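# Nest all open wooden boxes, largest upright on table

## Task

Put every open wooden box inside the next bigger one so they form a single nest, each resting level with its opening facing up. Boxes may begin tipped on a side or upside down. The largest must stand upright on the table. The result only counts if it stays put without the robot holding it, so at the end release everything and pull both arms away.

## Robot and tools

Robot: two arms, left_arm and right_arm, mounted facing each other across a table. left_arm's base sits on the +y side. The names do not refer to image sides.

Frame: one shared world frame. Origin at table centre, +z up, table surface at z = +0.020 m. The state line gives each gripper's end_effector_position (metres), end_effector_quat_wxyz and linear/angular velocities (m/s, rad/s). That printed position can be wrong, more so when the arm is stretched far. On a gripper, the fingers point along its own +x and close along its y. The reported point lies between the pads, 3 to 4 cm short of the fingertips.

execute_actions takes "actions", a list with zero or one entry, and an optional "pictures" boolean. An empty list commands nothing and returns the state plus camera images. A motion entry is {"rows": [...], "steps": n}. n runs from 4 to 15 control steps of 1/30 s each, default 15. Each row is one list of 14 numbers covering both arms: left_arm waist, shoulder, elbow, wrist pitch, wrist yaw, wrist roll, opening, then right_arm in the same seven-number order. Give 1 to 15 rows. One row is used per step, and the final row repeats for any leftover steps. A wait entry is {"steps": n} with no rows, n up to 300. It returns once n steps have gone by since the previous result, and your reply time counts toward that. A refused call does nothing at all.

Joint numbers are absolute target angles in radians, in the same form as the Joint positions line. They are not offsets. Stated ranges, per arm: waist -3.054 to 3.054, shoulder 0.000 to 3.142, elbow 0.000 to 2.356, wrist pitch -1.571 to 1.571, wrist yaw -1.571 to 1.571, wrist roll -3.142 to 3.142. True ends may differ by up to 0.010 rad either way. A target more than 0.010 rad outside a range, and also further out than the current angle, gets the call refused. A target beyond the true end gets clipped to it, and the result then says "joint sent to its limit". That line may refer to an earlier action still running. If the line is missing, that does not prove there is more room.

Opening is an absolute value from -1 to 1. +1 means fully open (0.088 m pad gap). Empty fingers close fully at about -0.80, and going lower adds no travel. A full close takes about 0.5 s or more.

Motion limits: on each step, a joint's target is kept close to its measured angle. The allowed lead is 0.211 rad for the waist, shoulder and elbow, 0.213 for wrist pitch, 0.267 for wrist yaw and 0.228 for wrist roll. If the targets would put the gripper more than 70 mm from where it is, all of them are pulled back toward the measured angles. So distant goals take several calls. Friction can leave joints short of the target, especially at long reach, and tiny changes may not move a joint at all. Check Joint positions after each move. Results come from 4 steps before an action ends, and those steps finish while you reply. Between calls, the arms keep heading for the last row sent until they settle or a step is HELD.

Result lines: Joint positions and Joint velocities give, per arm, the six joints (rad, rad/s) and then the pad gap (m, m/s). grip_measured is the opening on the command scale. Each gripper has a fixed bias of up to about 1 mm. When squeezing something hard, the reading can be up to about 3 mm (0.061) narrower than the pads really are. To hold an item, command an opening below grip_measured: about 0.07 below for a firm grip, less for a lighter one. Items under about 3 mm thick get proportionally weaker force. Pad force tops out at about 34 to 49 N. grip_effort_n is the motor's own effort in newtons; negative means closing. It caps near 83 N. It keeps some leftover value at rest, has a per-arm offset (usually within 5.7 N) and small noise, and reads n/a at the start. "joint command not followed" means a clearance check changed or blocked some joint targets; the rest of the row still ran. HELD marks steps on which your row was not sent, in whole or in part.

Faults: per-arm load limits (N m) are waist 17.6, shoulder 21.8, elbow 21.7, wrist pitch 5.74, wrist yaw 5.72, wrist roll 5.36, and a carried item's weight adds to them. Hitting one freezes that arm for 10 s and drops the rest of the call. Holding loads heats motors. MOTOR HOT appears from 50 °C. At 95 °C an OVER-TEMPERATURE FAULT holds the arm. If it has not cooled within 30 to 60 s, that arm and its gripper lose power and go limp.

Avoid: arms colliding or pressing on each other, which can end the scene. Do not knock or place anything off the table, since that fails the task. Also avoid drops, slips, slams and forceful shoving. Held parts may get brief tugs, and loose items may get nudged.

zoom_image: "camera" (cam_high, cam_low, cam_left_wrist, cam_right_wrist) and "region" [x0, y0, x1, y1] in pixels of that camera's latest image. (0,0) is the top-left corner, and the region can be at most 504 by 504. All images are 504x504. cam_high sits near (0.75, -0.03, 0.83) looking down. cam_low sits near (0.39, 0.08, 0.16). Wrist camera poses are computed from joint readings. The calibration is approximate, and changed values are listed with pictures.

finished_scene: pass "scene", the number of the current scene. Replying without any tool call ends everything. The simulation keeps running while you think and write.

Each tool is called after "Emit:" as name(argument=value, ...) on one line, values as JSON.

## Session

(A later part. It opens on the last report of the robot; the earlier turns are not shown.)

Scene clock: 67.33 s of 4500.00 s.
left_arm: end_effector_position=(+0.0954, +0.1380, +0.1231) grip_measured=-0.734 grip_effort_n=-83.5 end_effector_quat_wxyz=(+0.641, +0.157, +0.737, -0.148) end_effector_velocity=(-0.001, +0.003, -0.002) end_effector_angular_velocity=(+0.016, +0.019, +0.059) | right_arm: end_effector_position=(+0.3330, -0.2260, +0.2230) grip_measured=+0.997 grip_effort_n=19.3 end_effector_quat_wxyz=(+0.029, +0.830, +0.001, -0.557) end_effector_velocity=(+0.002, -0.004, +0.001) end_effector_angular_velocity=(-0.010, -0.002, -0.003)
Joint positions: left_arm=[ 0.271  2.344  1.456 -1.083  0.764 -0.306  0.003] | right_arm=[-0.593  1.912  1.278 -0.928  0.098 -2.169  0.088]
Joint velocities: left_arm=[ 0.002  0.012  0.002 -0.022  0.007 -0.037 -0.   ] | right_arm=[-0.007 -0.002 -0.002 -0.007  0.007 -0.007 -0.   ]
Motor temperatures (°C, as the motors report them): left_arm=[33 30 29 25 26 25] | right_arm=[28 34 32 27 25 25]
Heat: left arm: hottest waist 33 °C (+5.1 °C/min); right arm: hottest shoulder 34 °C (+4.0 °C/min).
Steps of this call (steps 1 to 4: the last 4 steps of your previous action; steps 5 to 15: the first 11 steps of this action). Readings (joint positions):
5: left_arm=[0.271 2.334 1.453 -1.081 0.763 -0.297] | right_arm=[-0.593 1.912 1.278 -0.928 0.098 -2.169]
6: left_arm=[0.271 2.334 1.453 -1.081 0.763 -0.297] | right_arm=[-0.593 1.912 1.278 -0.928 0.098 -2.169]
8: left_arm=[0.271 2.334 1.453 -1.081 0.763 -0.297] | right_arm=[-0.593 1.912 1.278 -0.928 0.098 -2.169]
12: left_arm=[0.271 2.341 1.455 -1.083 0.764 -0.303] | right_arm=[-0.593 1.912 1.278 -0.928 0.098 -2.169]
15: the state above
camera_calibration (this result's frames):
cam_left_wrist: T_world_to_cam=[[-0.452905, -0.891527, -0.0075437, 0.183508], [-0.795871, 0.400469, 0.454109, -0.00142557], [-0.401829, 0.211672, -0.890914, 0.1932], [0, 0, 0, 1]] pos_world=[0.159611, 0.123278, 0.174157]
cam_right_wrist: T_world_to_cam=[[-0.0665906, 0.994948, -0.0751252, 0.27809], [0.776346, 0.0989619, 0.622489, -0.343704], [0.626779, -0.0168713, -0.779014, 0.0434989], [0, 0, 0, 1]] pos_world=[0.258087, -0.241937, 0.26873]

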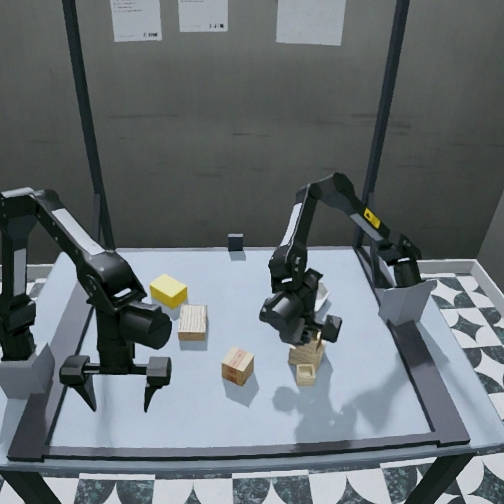

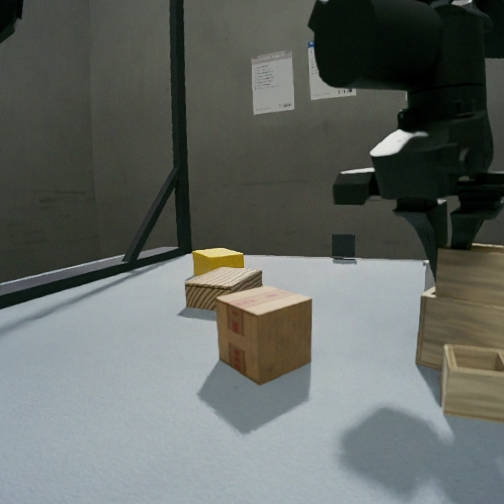

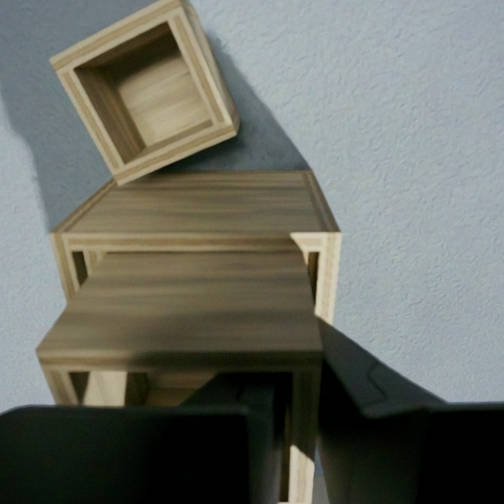

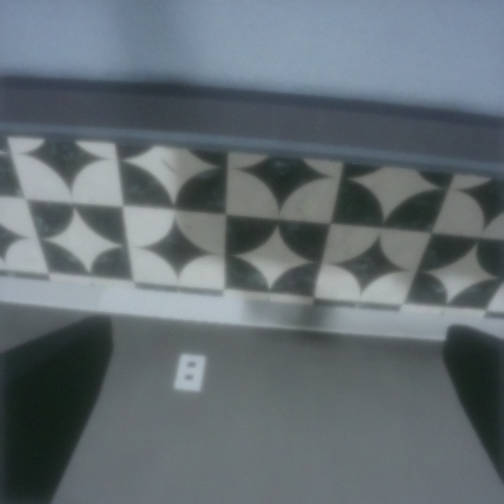

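Emit:
execute_actions(actions=[{"rows":[[0.245,2.385,1.455,-1.075,0.765,-0.32,-1,-0.593,1.912,1.278,-0.928,0.098,-2.169,1]],"steps":15}], pictures=true)

Scene clock: 67.83 s of 4500.00 s.
left_arm: end_effector_position=(+0.0960, +0.1386, +0.1222) grip_measured=-0.733 grip_effort_n=-83.5 end_effector_quat_wxyz=(+0.640, +0.154, +0.739, -0.143) end_effector_velocity=(-0.000, -0.001, -0.002) end_effector_angular_velocity=(-0.002, +0.003, +0.019) | right_arm: end_effector_position=(+0.3330, -0.2260, +0.2230) grip_measured=+0.997 grip_effort_n=19.8 end_effector_quat_wxyz=(+0.029, +0.830, +0.001, -0.557) end_effector_velocity=(-0.003, +0.001, +0.002) end_effector_angular_velocity=(+0.002, +0.005, +0.011)
Joint positions: left_arm=[ 0.272  2.349  1.459 -1.087  0.765 -0.313  0.003] | right_arm=[-0.593  1.912  1.278 -0.928  0.098 -2.169  0.088]
Joint velocities: left_arm=[-0.002  0.002 -0.002  0.007  0.007 -0.022 -0.   ] | right_arm=[ 0.002 -0.007  0.002 -0.007 -0.007 -0.007 -0.   ]
Motor temperatures (°C, as the motors report them): left_arm=[33 30 29 25 26 25] | right_arm=[28 34 32 27 25 25]
Heat: left arm: hottest waist 33 °C (+5.0 °C/min); right arm: hottest shoulder 34 °C (+4.0 °C/min).
Steps of this call (steps 1 to 4: the last 4 steps of your previous action; steps 5 to 15: the first 11 steps of this action). Readings (joint positions):
5: left_arm=[0.272 2.346 1.456 -1.084 0.765 -0.308] | right_arm=[-0.593 1.912 1.278 -0.928 0.098 -2.169]
6: left_arm=[0.272 2.347 1.457 -1.085 0.765 -0.309] | right_arm=[-0.593 1.912 1.278 -0.928 0.098 -2.169]
8: left_arm=[0.272 2.348 1.458 -1.086 0.765 -0.311] | right_arm=[-0.593 1.912 1.278 -0.928 0.098 -2.169]
12: left_arm=[0.272 2.349 1.459 -1.087 0.765 -0.313] | right_arm=[-0.593 1.912 1.278 -0.928 0.098 -2.169]
15: the state above
camera_calibration (this result's frames):
cam_left_wrist: T_world_to_cam=[[-0.442395, -0.896774, -0.00914569, 0.184145], [-0.79887, 0.389422, 0.458428, 0.000454519], [-0.407545, 0.210113, -0.888684, 0.192991], [0, 0, 0, 1]] pos_world=[0.16048, 0.12441, 0.172984]
cam_right_wrist: T_world_to_cam=[[-0.0665906, 0.994948, -0.0751252, 0.27809], [0.776346, 0.0989619, 0.622489, -0.343704], [0.626779, -0.0168713, -0.779014, 0.0434989], [0, 0, 0, 1]] pos_world=[0.258087, -0.241937, 0.26873]

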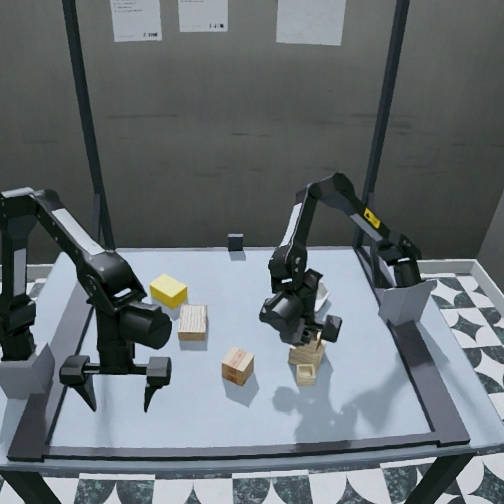

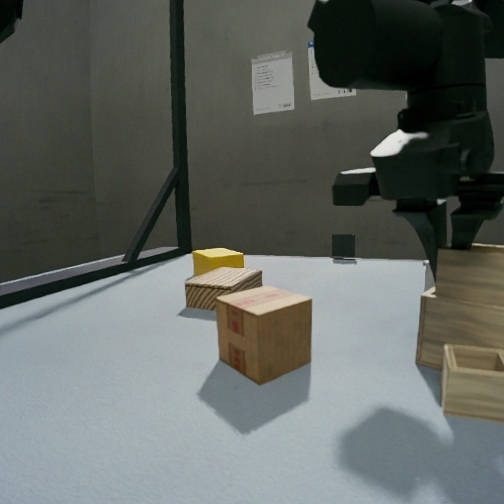

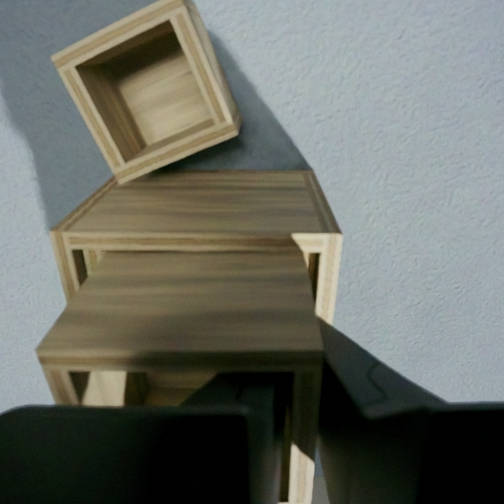

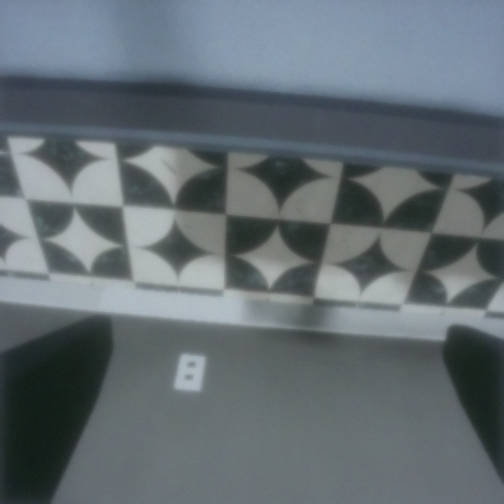

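Emit:
execute_actions(actions=[{"rows":[[0.275,2.34,1.459,-1.087,0.765,-0.313,-0.4,-0.593,1.912,1.278,-0.928,0.098,-2.169,1]],"steps":12}])

Emit:
execute_actions(actions=[{"rows":[[0.29,2.30,1.459,-1.10,0.765,-0.30,-0.4,-0.593,1.912,1.278,-0.928,0.098,-2.169,1],[0.29,2.30,1.459,-1.10,0.765,-0.30,-0.4,-0.593,1.912,1.278,-0.928,0.098,-2.169,1],[0.29,2.30,1.459,-1.10,0.765,-0.30,-0.4,-0.593,1.912,1.278,-0.928,0.098,-2.169,1],[0.29,2.30,1.459,-1.10,0.765,-0.30,-0.4,-0.593,1.912,1.278,-0.928,0.098,-2.169,1],[0.34,2.15,1.40,-1.18,0.765,-0.25,-0.4,-0.593,1.912,1.278,-0.928,0.098,-2.169,1]],"steps":15}])

Emit:
execute_actions(actions=[{"steps":10}], pictures=true)

Scene clock: 68.30 s of 4500.00 s.
left_arm: end_effector_position=(+0.0959, +0.1376, +0.1228) grip_measured=-0.478 grip_effort_n=16.0 end_effector_quat_wxyz=(+0.640, +0.153, +0.739, -0.145) end_effector_velocity=(-0.002, +0.003, -0.000) end_effector_angular_velocity=(+0.020, +0.006, +0.019) | right_arm: end_effector_position=(+0.3330, -0.2260, +0.2230) grip_measured=+0.997 grip_effort_n=19.3 end_effector_quat_wxyz=(+0.029, +0.830, +0.001, -0.557) end_effector_velocity=(-0.003, -0.001, -0.001) end_effector_angular_velocity=(-0.003, +0.023, +0.020)
Joint positions: left_arm=[ 0.273  2.348  1.459 -1.085  0.769 -0.314  0.016] | right_arm=[-0.593  1.912  1.278 -0.928  0.098 -2.169  0.088]
Joint velocities: left_arm=[-0.002  0.002  0.002 -0.022 -0.007 -0.007  0.028] | right_arm=[-0.002 -0.002 -0.002 -0.007 -0.022 -0.022  0.   ]
Motor temperatures (°C, as the motors report them): left_arm=[33 30 29 25 26 25] | right_arm=[28 34 32 27 25 25]
Heat: left arm: hottest waist 33 °C (+5.1 °C/min); right arm: hottest shoulder 34 °C (+4.0 °C/min).
Steps of this call (steps 1 to 4: the last 4 steps of your previous action; steps 5 to 6: the robot went on to your last target; steps 7 to 14: the first 8 steps of this action). Readings (joint positions):
7: left_arm=[0.272 2.349 1.459 -1.087 0.765 -0.313] | right_arm=[-0.593 1.912 1.278 -0.928 0.098 -2.169]
8: left_arm=[0.273 2.348 1.459 -1.087 0.767 -0.314] | right_arm=[-0.593 1.912 1.278 -0.928 0.098 -2.169]
10: left_arm=[0.273 2.348 1.459 -1.084 0.769 -0.314] | right_arm=[-0.593 1.912 1.278 -0.928 0.098 -2.169]
14: the state above

Scene clock: 68.80 s of 4500.00 s.
left_arm: end_effector_position=(+0.0732, +0.1375, +0.1743) grip_measured=-0.404 grip_effort_n=15.6 end_effector_quat_wxyz=(+0.658, +0.148, +0.716, -0.181) end_effector_velocity=(-0.051, -0.008, +0.122) end_effector_angular_velocity=(-0.155, -0.133, -0.083) | right_arm: end_effector_position=(+0.3330, -0.2260, +0.2230) grip_measured=+0.997 grip_effort_n=19.3 end_effector_quat_wxyz=(+0.029, +0.830, +0.001, -0.557) end_effector_velocity=(+0.001, +0.000, +0.002) end_effector_angular_velocity=(+0.013, +0.000, +0.004)
Joint positions: left_arm=[ 0.332  2.177  1.418 -1.163  0.767 -0.262  0.019] | right_arm=[-0.593  1.912  1.278 -0.928  0.098 -2.169  0.088]
Joint velocities: left_arm=[ 0.129 -0.369 -0.002 -0.212 -0.022  0.081  0.   ] | right_arm=[-0.007 -0.007 -0.002  0.007 -0.007 -0.007  0.   ]
Motor temperatures (°C, as the motors report them): left_arm=[33 30 29 25 26 25] | right_arm=[28 34 32 27 25 25]
Heat: left arm: hottest waist 33 °C (+5.0 °C/min); right arm: hottest shoulder 34 °C (+4.0 °C/min).
Steps of this call (steps 1 to 4: the last 4 steps of your previous action; steps 5 to 15: the first 11 steps of this action). Readings (joint positions):
5: left_arm=[0.273 2.346 1.459 -1.086 0.769 -0.313] | right_arm=[-0.593 1.912 1.278 -0.928 0.098 -2.169]
6: left_arm=[0.274 2.342 1.459 -1.089 0.769 -0.312] | right_arm=[-0.593 1.912 1.278 -0.928 0.098 -2.169]
8: left_arm=[0.278 2.334 1.459 -1.094 0.769 -0.308] | right_arm=[-0.593 1.912 1.278 -0.928 0.098 -2.169]
12: left_arm=[0.310 2.236 1.420 -1.153 0.767 -0.274] | right_arm=[-0.593 1.912 1.278 -0.928 0.098 -2.169]
15: the state above

Scene clock: 69.13 s of 4500.00 s.
left_arm: end_effector_position=(+0.0691, +0.1411, +0.1768) grip_measured=-0.403 grip_effort_n=15.6 end_effector_quat_wxyz=(+0.656, +0.148, +0.718, -0.180) end_effector_velocity=(-0.004, +0.002, +0.002) end_effector_angular_velocity=(+0.013, +0.002, -0.002) | right_arm: end_effector_position=(+0.3330, -0.2260, +0.2230) grip_measured=+0.997 grip_effort_n=19.3 end_effector_quat_wxyz=(+0.029, +0.830, +0.001, -0.557) end_effector_velocity=(+0.002, -0.000, +0.001) end_effector_angular_velocity=(-0.005, -0.009, +0.019)
Joint positions: left_arm=[ 0.337  2.162  1.405 -1.177  0.767 -0.254  0.019] | right_arm=[-0.593  1.912  1.278 -0.928  0.098 -2.169  0.088]
Joint velocities: left_arm=[-0.002 -0.007  0.002 -0.022 -0.007  0.007  0.   ] | right_arm=[-0.002 -0.002 -0.002  0.007  0.007 -0.022 -0.   ]
Motor temperatures (°C, as the motors report them): left_arm=[33 30 29 25 26 25] | right_arm=[28 34 32 27 25 25]
Heat: left arm: hottest waist 33 °C (+5.1 °C/min); right arm: hottest shoulder 34 °C (+4.1 °C/min).
Kept back: nothing.
Steps of this call (steps 1 to 4: the last 4 steps of your previous action; steps 5 to 10: the robot went on to your last target). Readings (joint positions):
1: left_arm=[0.336 2.167 1.418 -1.168 0.767 -0.260] | right_arm=[-0.593 1.912 1.278 -0.928 0.098 -2.169]
2: left_arm=[0.337 2.162 1.416 -1.170 0.767 -0.258] | right_arm=[-0.593 1.912 1.278 -0.928 0.098 -2.169]
4: left_arm=[0.337 2.162 1.412 -1.173 0.767 -0.256] | right_arm=[-0.593 1.912 1.278 -0.928 0.098 -2.169]
8: left_arm=[0.337 2.162 1.405 -1.177 0.767 -0.254] | right_arm=[-0.593 1.912 1.278 -0.928 0.098 -2.169]
10: the state above
camera_calibration (this result's frames):
cam_left_wrist: T_world_to_cam=[[-0.477424, -0.87782, 0.0387161, 0.166295], [-0.798359, 0.451768, 0.398156, -0.0451575], [-0.367, 0.15918, -0.9165, 0.239371], [0, 0, 0, 1]] pos_world=[0.131191, 0.128275, 0.230925]
cam_right_wrist: T_world_to_cam=[[-0.0665906, 0.994948, -0.0751252, 0.27809], [0.776346, 0.0989619, 0.622489, -0.343704], [0.626779, -0.0168713, -0.779014, 0.0434989], [0, 0, 0, 1]] pos_world=[0.258087, -0.241937, 0.26873]

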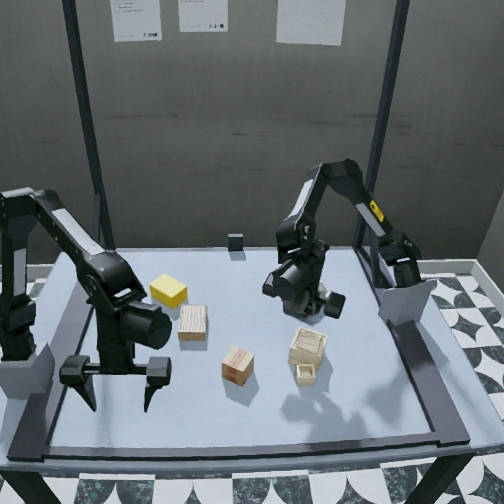

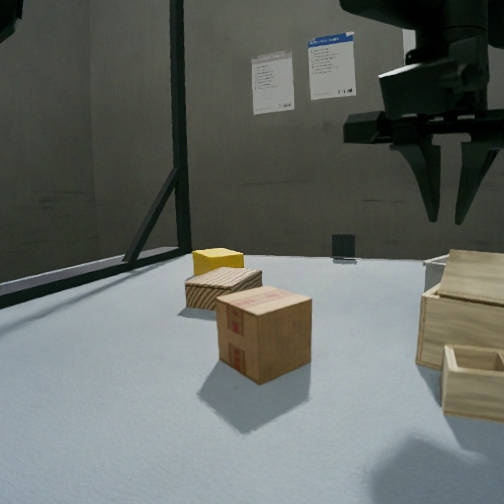

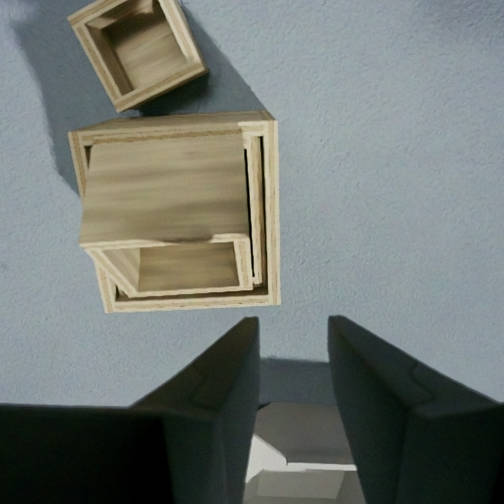

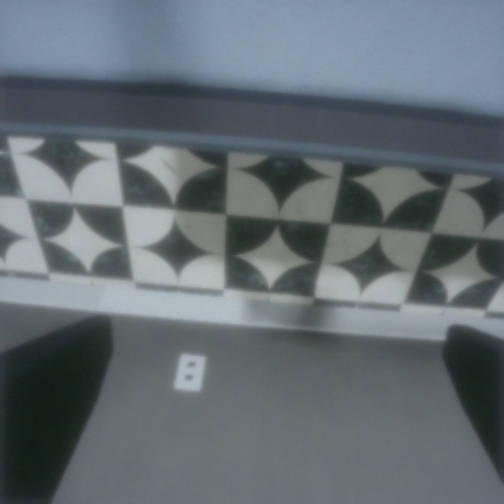

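Emit:
execute_actions(actions=[{"rows":[[0.345,2.24,1.40,-1.21,0.767,-0.27,-1,-0.593,1.912,1.278,-0.928,0.098,-2.169,1]],"steps":15}], pictures=true)

Scene clock: 69.93 s of 4500.00 s.
left_arm: end_effector_position=(+0.0750, +0.1542, +0.1617) grip_measured=-0.789 grip_effort_n=-83.5 end_effector_quat_wxyz=(+0.638, +0.132, +0.745, -0.140) end_effector_velocity=(-0.004, +0.005, +0.001) end_effector_angular_velocity=(+0.025, +0.015, +0.031) | right_arm: end_effector_position=(+0.3330, -0.2260, +0.2230) grip_measured=+0.997 grip_effort_n=18.8 end_effector_quat_wxyz=(+0.029, +0.830, +0.001, -0.557) end_effector_velocity=(+0.002, -0.000, +0.001) end_effector_angular_velocity=(+0.000, -0.010, +0.005)
Joint positions: left_arm=[ 0.34   2.227  1.402 -1.206  0.767 -0.266  0.   ] | right_arm=[-0.593  1.912  1.278 -0.928  0.098 -2.169  0.088]
Joint velocities: left_arm=[ 0.002 -0.002 -0.002 -0.037 -0.007 -0.007  0.   ] | right_arm=[-0.002 -0.002 -0.002  0.007  0.007 -0.007 -0.   ]
Motor temperatures (°C, as the motors report them): left_arm=[33 30 29 25 26 25] | right_arm=[28 34 32 27 25 25]
Heat: left arm: hottest waist 33 °C (+5.0 °C/min); right arm: hottest shoulder 34 °C (+4.0 °C/min).
Steps of this call (steps 1 to 13: the robot went on to your last target; steps 14 to 24: the first 11 steps of this action). Readings (joint positions):
14: left_arm=[0.337 2.165 1.405 -1.181 0.767 -0.253] | right_arm=[-0.593 1.912 1.278 -0.928 0.098 -2.169]
15: left_arm=[0.337 2.173 1.405 -1.188 0.767 -0.254] | right_arm=[-0.593 1.912 1.278 -0.928 0.098 -2.169]
17: left_arm=[0.338 2.192 1.405 -1.198 0.767 -0.259] | right_arm=[-0.593 1.912 1.278 -0.928 0.098 -2.169]
21: left_arm=[0.340 2.225 1.402 -1.205 0.767 -0.265] | right_arm=[-0.593 1.912 1.278 -0.928 0.098 -2.169]
24: the state above
camera_calibration (this result's frames):
cam_left_wrist: T_world_to_cam=[[-0.4078, -0.912935, 0.0157569, 0.1851], [-0.806401, 0.368199, 0.462759, -0.0373071], [-0.428271, 0.176007, -0.886344, 0.222771], [0, 0, 0, 1]] pos_world=[0.140806, 0.143512, 0.211799]
cam_right_wrist: T_world_to_cam=[[-0.0665906, 0.994948, -0.0751252, 0.27809], [0.776346, 0.0989619, 0.622489, -0.343704], [0.626779, -0.0168713, -0.779014, 0.0434989], [0, 0, 0, 1]] pos_world=[0.258087, -0.241937, 0.26873]

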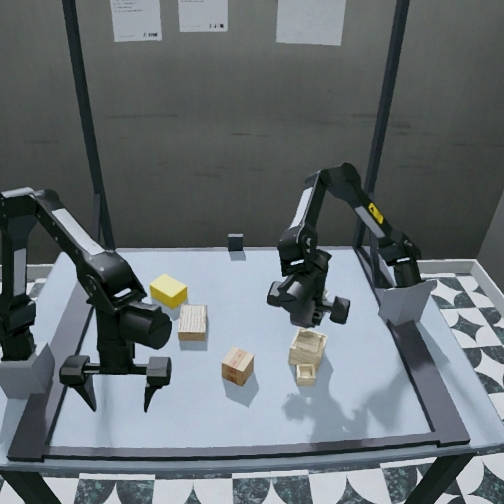

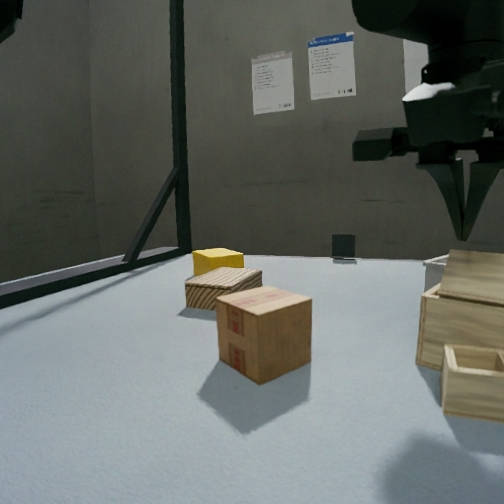

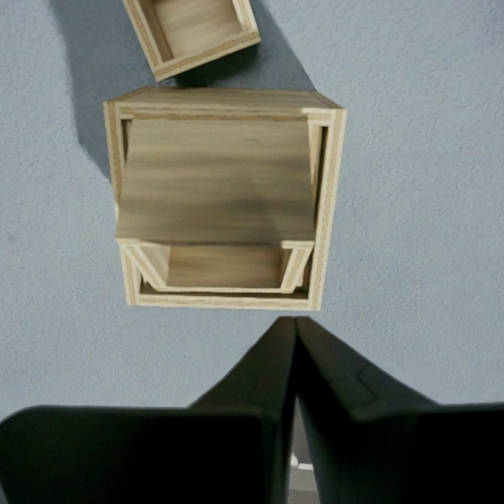

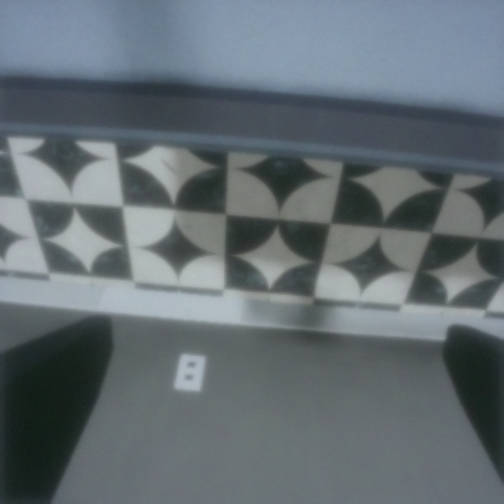

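Emit:
execute_actions(actions=[{"rows":[[0.325,2.29,1.402,-1.225,0.767,-0.27,-1,-0.593,1.912,1.278,-0.928,0.098,-2.169,1]],"steps":12}], pictures=true)

Scene clock: 70.43 s of 4500.00 s.
left_arm: end_effector_position=(+0.0766, +0.1619, +0.1471) grip_measured=-0.789 grip_effort_n=-83.5 end_effector_quat_wxyz=(+0.623, +0.131, +0.763, -0.115) end_effector_velocity=(-0.007, +0.007, -0.011) end_effector_angular_velocity=(+0.063, +0.037, +0.042) | right_arm: end_effector_position=(+0.3330, -0.2260, +0.2230) grip_measured=+0.997 grip_effort_n=18.8 end_effector_quat_wxyz=(+0.029, +0.830, +0.001, -0.557) end_effector_velocity=(+0.000, +0.005, +0.002) end_effector_angular_velocity=(+0.022, -0.008, +0.017)
Joint positions: left_arm=[ 0.326  2.279  1.403 -1.221  0.767 -0.267  0.   ] | right_arm=[-0.593  1.912  1.278 -0.928  0.098 -2.169  0.088]
Joint velocities: left_arm=[-0.027  0.027 -0.002 -0.037 -0.007 -0.022  0.   ] | right_arm=[ 0.002 -0.007 -0.002  0.022 -0.007 -0.007 -0.   ]
Motor temperatures (°C, as the motors report them): left_arm=[33 30 29 25 26 25] | right_arm=[28 34 32 27 25 25]
Heat: left arm: hottest waist 33 °C (+5.0 °C/min); right arm: hottest shoulder 34 °C (+3.0 °C/min).
Steps of this call (steps 1 to 4: the last 4 steps of your previous action; steps 5 to 7: the robot went on to your last target; steps 8 to 15: the first 8 steps of this action). Readings (joint positions):
8: left_arm=[0.340 2.233 1.402 -1.210 0.767 -0.267] | right_arm=[-0.593 1.912 1.278 -0.928 0.098 -2.169]
9: left_arm=[0.339 2.239 1.403 -1.213 0.767 -0.267] | right_arm=[-0.593 1.912 1.278 -0.928 0.098 -2.169]
11: left_arm=[0.334 2.256 1.403 -1.217 0.767 -0.267] | right_arm=[-0.593 1.912 1.278 -0.928 0.098 -2.169]
15: the state above
camera_calibration (this result's frames):
cam_left_wrist: T_world_to_cam=[[-0.377356, -0.92602, -0.00941872, 0.196474], [-0.798464, 0.320191, 0.509837, -0.0318936], [-0.469103, 0.199911, -0.86022, 0.204561], [0, 0, 0, 1]] pos_world=[0.144635, 0.151257, 0.194078]
cam_right_wrist: T_world_to_cam=[[-0.0665906, 0.994948, -0.0751252, 0.27809], [0.776346, 0.0989619, 0.622489, -0.343704], [0.626779, -0.0168713, -0.779014, 0.0434989], [0, 0, 0, 1]] pos_world=[0.258087, -0.241937, 0.26873]

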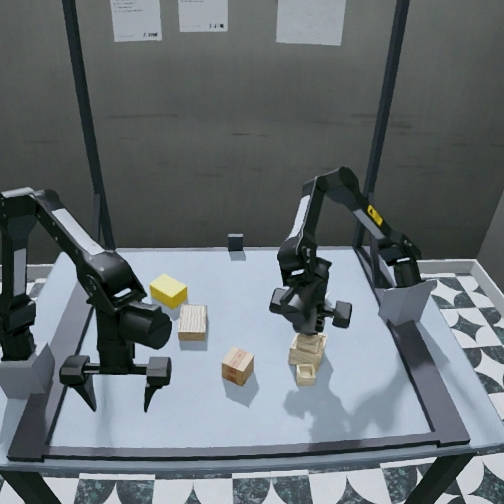

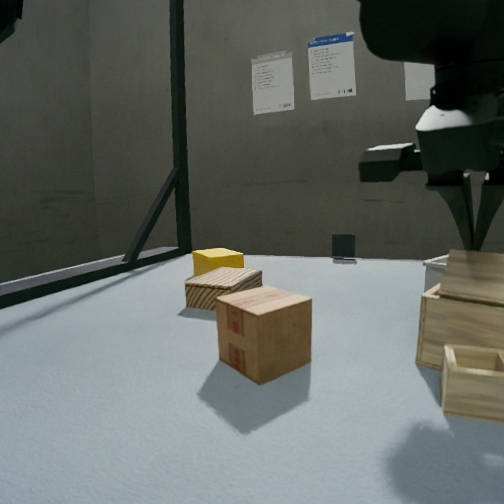

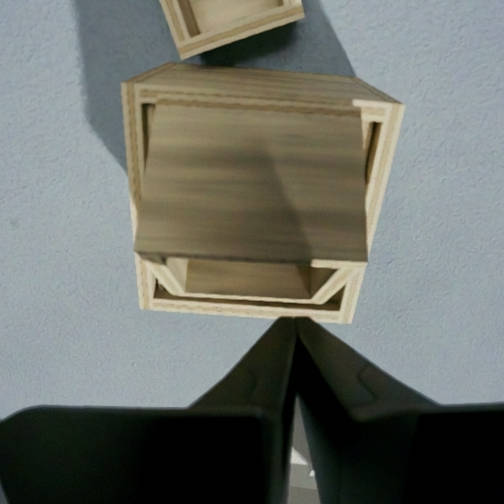

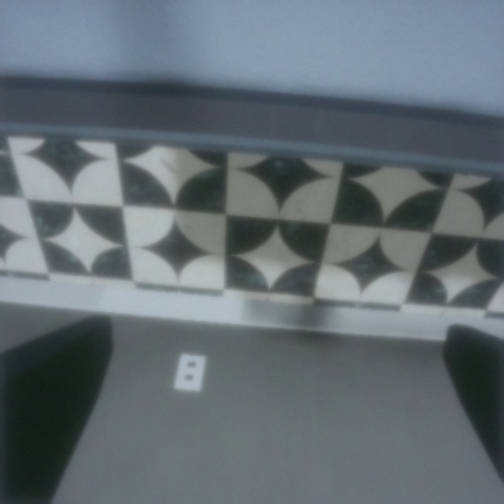

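Emit:
execute_actions(actions=[{"rows":[[0.305,2.32,1.402,-1.21,0.767,-0.28,-1,-0.593,1.912,1.278,-0.928,0.098,-2.169,1],[0.305,2.32,1.402,-1.21,0.767,-0.28,-1,-0.593,1.912,1.278,-0.928,0.098,-2.169,1],[0.305,2.32,1.402,-1.21,0.767,-0.28,-1,-0.593,1.912,1.278,-0.928,0.098,-2.169,1],[0.285,2.345,1.402,-1.205,0.767,-0.30,-1,-0.593,1.912,1.278,-0.928,0.098,-2.169,1]],"steps":14}], pictures=true)

Scene clock: 70.97 s of 4500.00 s.
left_arm: end_effector_position=(+0.0756, +0.1658, +0.1255) grip_measured=-0.789 grip_effort_n=-83.5 end_effector_quat_wxyz=(+0.609, +0.138, +0.776, -0.090) end_effector_velocity=(-0.009, +0.002, -0.016) end_effector_angular_velocity=(+0.052, +0.030, +0.026) | right_arm: end_effector_position=(+0.3330, -0.2260, +0.2230) grip_measured=+0.997 grip_effort_n=19.8 end_effector_quat_wxyz=(+0.029, +0.830, +0.001, -0.557) end_effector_velocity=(+0.001, -0.003, -0.001) end_effector_angular_velocity=(-0.016, +0.000, +0.000)
Joint positions: left_arm=[ 0.286  2.332  1.403 -1.208  0.767 -0.293  0.   ] | right_arm=[-0.593  1.912  1.278 -0.928  0.098 -2.169  0.088]
Joint velocities: left_arm=[-0.046  0.027 -0.002 -0.007  0.007 -0.037 -0.   ] | right_arm=[-0.002  0.002 -0.002 -0.007  0.007 -0.007 -0.   ]
Motor temperatures (°C, as the motors report them): left_arm=[33 30 29 25 26 25] | right_arm=[28 34 32 27 25 25]
Heat: left arm: hottest waist 33 °C (+5.0 °C/min); right arm: hottest shoulder 34 °C (+3.0 °C/min).
Steps of this call (steps 1 to 4: the last 4 steps of your previous action; steps 5 to 6: the robot went on to your last target; steps 7 to 16: the first 10 steps of this action). Readings (joint positions):
7: left_arm=[0.325 2.282 1.403 -1.223 0.767 -0.268] | right_arm=[-0.593 1.912 1.278 -0.928 0.098 -2.169]
8: left_arm=[0.323 2.286 1.403 -1.221 0.767 -0.270] | right_arm=[-0.593 1.912 1.278 -0.928 0.098 -2.169]
10: left_arm=[0.315 2.297 1.403 -1.217 0.767 -0.276] | right_arm=[-0.593 1.912 1.278 -0.928 0.098 -2.169]
14: left_arm=[0.292 2.326 1.403 -1.210 0.767 -0.290] | right_arm=[-0.593 1.912 1.278 -0.928 0.098 -2.169]
16: the state above
camera_calibration (this result's frames):
cam_left_wrist: T_world_to_cam=[[-0.358597, -0.93225, -0.0481526, 0.203998], [-0.789406, 0.275311, 0.548673, -0.0210523], [-0.498243, 0.234764, -0.834649, 0.177883], [0, 0, 0, 1]] pos_world=[0.145163, 0.154213, 0.169844]
cam_right_wrist: T_world_to_cam=[[-0.0665906, 0.994948, -0.0751252, 0.27809], [0.776346, 0.0989619, 0.622489, -0.343704], [0.626779, -0.0168713, -0.779014, 0.0434989], [0, 0, 0, 1]] pos_world=[0.258087, -0.241937, 0.26873]

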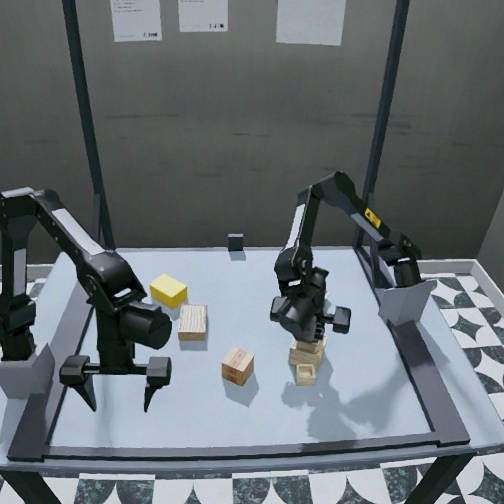

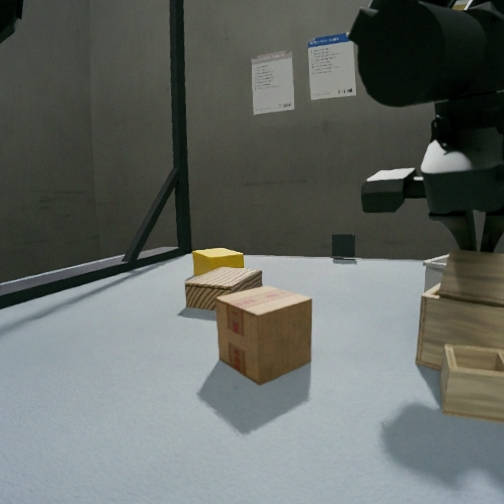

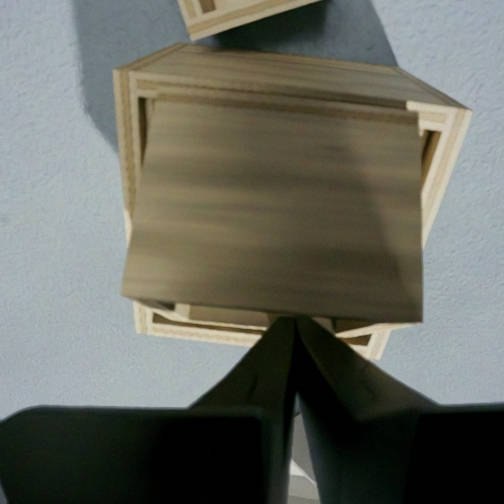

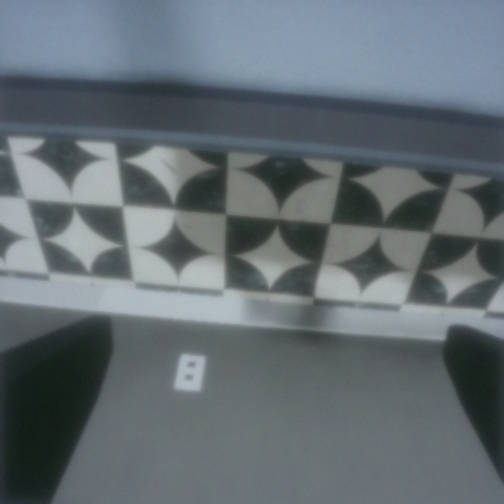

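Emit:
execute_actions(actions=[{"rows":[[0.285,2.36,1.402,-1.205,0.767,-0.30,-1,-0.593,1.912,1.278,-0.928,0.098,-2.169,1],[0.285,2.36,1.402,-1.205,0.767,-0.30,-1,-0.593,1.912,1.278,-0.928,0.098,-2.169,1],[0.285,2.36,1.402,-1.205,0.767,-0.30,-1,-0.593,1.912,1.278,-0.928,0.098,-2.169,1],[0.285,2.36,1.402,-1.205,0.767,-0.30,-1,-0.593,1.912,1.278,-0.928,0.098,-2.169,1],[0.285,2.365,1.402,-1.18,0.767,-0.30,-1,-0.593,1.912,1.278,-0.928,0.098,-2.169,1],[0.285,2.37,1.402,-1.16,0.767,-0.30,-1,-0.593,1.912,1.278,-0.928,0.098,-2.169,1],[0.285,2.375,1.402,-1.14,0.767,-0.30,-1,-0.593,1.912,1.278,-0.928,0.098,-2.169,1],[0.285,2.38,1.402,-1.12,0.767,-0.30,-1,-0.593,1.912,1.278,-0.928,0.098,-2.169,1],[0.285,2.385,1.402,-1.10,0.767,-0.30,-1,-0.593,1.912,1.278,-0.928,0.098,-2.169,1]],"steps":15}], pictures=true)

Scene clock: 71.60 s of 4500.00 s.
left_arm: end_effector_position=(+0.0875, +0.1636, +0.1175) grip_measured=-0.789 grip_effort_n=-83.5 end_effector_quat_wxyz=(+0.617, +0.139, +0.767, -0.103) end_effector_velocity=(+0.061, -0.028, +0.002) end_effector_angular_velocity=(-0.209, -0.201, -0.167) | right_arm: end_effector_position=(+0.3330, -0.2260, +0.2230) grip_measured=+0.997 grip_effort_n=19.3 end_effector_quat_wxyz=(+0.029, +0.830, +0.001, -0.557) end_effector_velocity=(-0.001, -0.002, -0.000) end_effector_angular_velocity=(-0.004, +0.010, +0.004)
Joint positions: left_arm=[ 0.288  2.357  1.403 -1.145  0.769 -0.297  0.   ] | right_arm=[-0.593  1.912  1.278 -0.928  0.098 -2.169  0.088]
Joint velocities: left_arm=[ 0.061 -0.002  0.002  0.33  -0.022 -0.007 -0.   ] | right_arm=[-0.002 -0.002 -0.002 -0.007 -0.007 -0.007 -0.   ]
Motor temperatures (°C, as the motors report them): left_arm=[33 30 29 25 26 25] | right_arm=[28 35 32 27 25 25]
Heat: left arm: hottest waist 33 °C (+5.0 °C/min); right arm: hottest shoulder 35 °C (+4.0 °C/min).
Steps of this call (steps 1 to 4: the last 4 steps of your previous action; steps 5 to 8: the robot went on to your last target; steps 9 to 19: the first 11 steps of this action). Readings (joint positions):
9: left_arm=[0.285 2.335 1.403 -1.207 0.767 -0.297] | right_arm=[-0.593 1.912 1.278 -0.928 0.098 -2.169]
10: left_arm=[0.285 2.337 1.403 -1.207 0.767 -0.297] | right_arm=[-0.593 1.912 1.278 -0.928 0.098 -2.169]
12: left_arm=[0.285 2.342 1.403 -1.206 0.767 -0.297] | right_arm=[-0.593 1.912 1.278 -0.928 0.098 -2.169]
16: left_arm=[0.285 2.353 1.403 -1.173 0.767 -0.297] | right_arm=[-0.593 1.912 1.278 -0.928 0.098 -2.169]
19: the state above
camera_calibration (this result's frames):
cam_left_wrist: T_world_to_cam=[[-0.374636, -0.926556, -0.0338009, 0.204644], [-0.794688, 0.302111, 0.526497, -0.00803842], [-0.477617, 0.224106, -0.849505, 0.179391], [0, 0, 0, 1]] pos_world=[0.155959, 0.15184, 0.163543]
cam_right_wrist: T_world_to_cam=[[-0.0665906, 0.994948, -0.0751252, 0.27809], [0.776346, 0.0989619, 0.622489, -0.343704], [0.626779, -0.0168713, -0.779014, 0.0434989], [0, 0, 0, 1]] pos_world=[0.258087, -0.241937, 0.26873]

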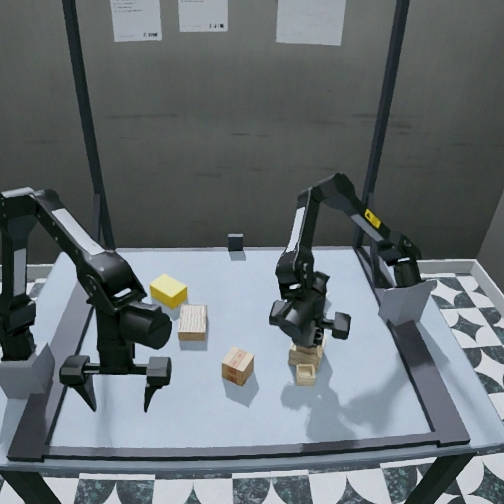

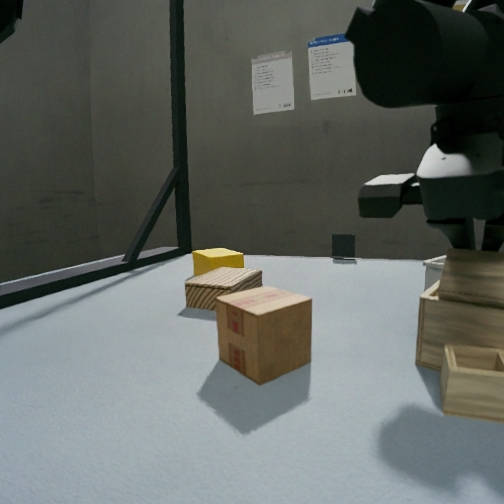

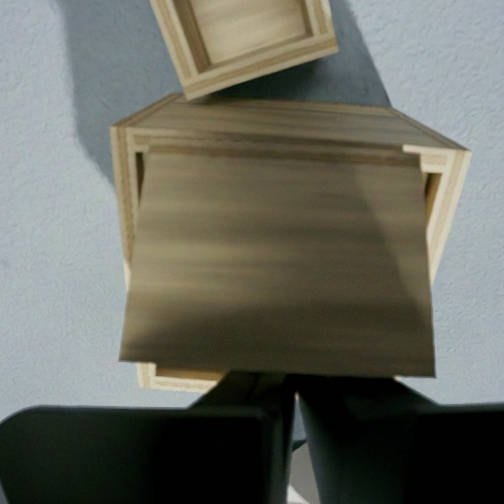

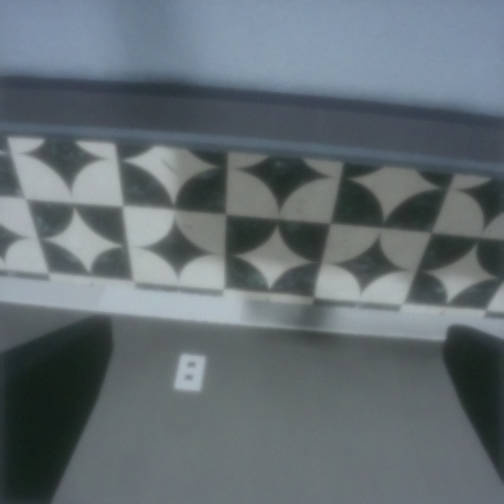

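Emit:
execute_actions(actions=[{"steps":8}], pictures=true)

Scene clock: 71.87 s of 4500.00 s.
left_arm: end_effector_position=(+0.0935, +0.1611, +0.1177) grip_measured=-0.789 grip_effort_n=-83.5 end_effector_quat_wxyz=(+0.625, +0.138, +0.760, -0.115) end_effector_velocity=(+0.006, -0.000, -0.001) end_effector_angular_velocity=(-0.007, -0.016, +0.000) | right_arm: end_effector_position=(+0.3330, -0.2260, +0.2230) grip_measured=+0.997 grip_effort_n=19.3 end_effector_quat_wxyz=(+0.029, +0.830, +0.001, -0.557) end_effector_velocity=(-0.003, -0.001, -0.001) end_effector_angular_velocity=(-0.000, +0.010, -0.005)
Joint positions: left_arm=[ 0.295  2.359  1.403 -1.114  0.769 -0.297  0.   ] | right_arm=[-0.593  1.912  1.278 -0.928  0.098 -2.169  0.088]
Joint velocities: left_arm=[ 0.007  0.007  0.002  0.022 -0.007 -0.007 -0.   ] | right_arm=[ 0.002 -0.002 -0.002 -0.007 -0.007  0.007 -0.   ]
Motor temperatures (°C, as the motors report them): left_arm=[33 30 29 25 26 25] | right_arm=[28 35 32 27 25 25]
Heat: left arm: hottest waist 33 °C (+5.0 °C/min); right arm: hottest shoulder 35 °C (+4.0 °C/min).
Kept back: nothing.
Steps of this call (steps 1 to 4: the last 4 steps of your previous action; steps 5 to 8: the robot went on to your last target). Readings (joint positions):
1: left_arm=[0.291 2.357 1.403 -1.134 0.769 -0.297] | right_arm=[-0.593 1.912 1.278 -0.928 0.098 -2.169]
2: left_arm=[0.292 2.358 1.403 -1.128 0.769 -0.297] | right_arm=[-0.593 1.912 1.278 -0.928 0.098 -2.169]
4: left_arm=[0.294 2.359 1.403 -1.121 0.769 -0.297] | right_arm=[-0.593 1.912 1.278 -0.928 0.098 -2.169]
8: the state above
camera_calibration (this result's frames):
cam_left_wrist: T_world_to_cam=[[-0.386763, -0.921956, -0.0202717, 0.203397], [-0.799185, 0.324129, 0.506206, -0.00325275], [-0.460129, 0.211982, -0.862175, 0.184787], [0, 0, 0, 1]] pos_world=[0.161093, 0.149406, 0.165088]
cam_right_wrist: T_world_to_cam=[[-0.0665906, 0.994948, -0.0751252, 0.27809], [0.776346, 0.0989619, 0.622489, -0.343704], [0.626779, -0.0168713, -0.779014, 0.0434989], [0, 0, 0, 1]] pos_world=[0.258087, -0.241937, 0.26873]

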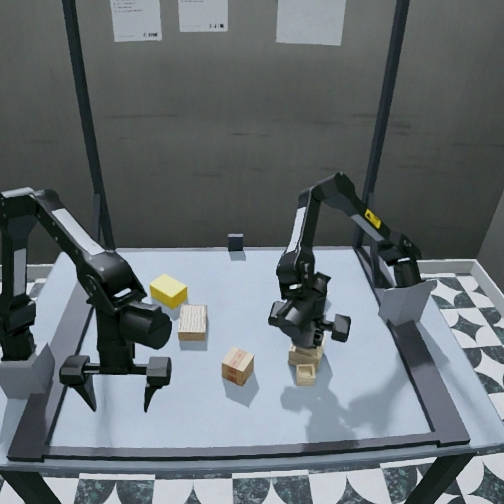

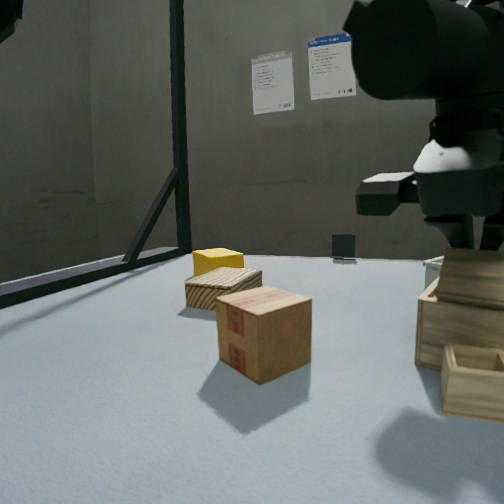

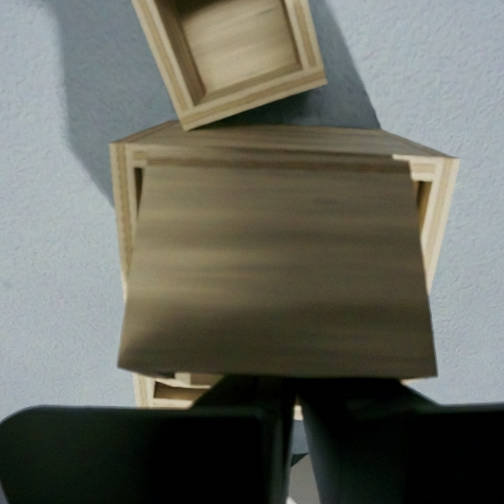

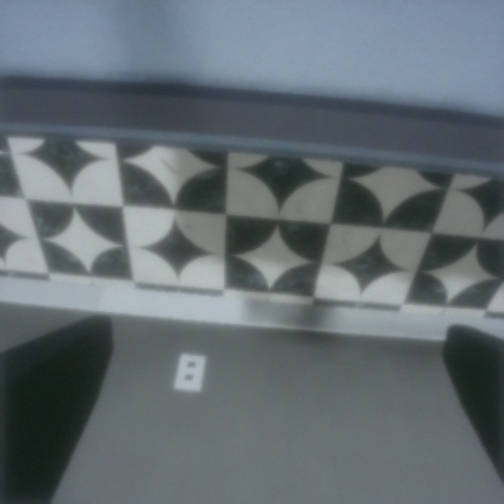

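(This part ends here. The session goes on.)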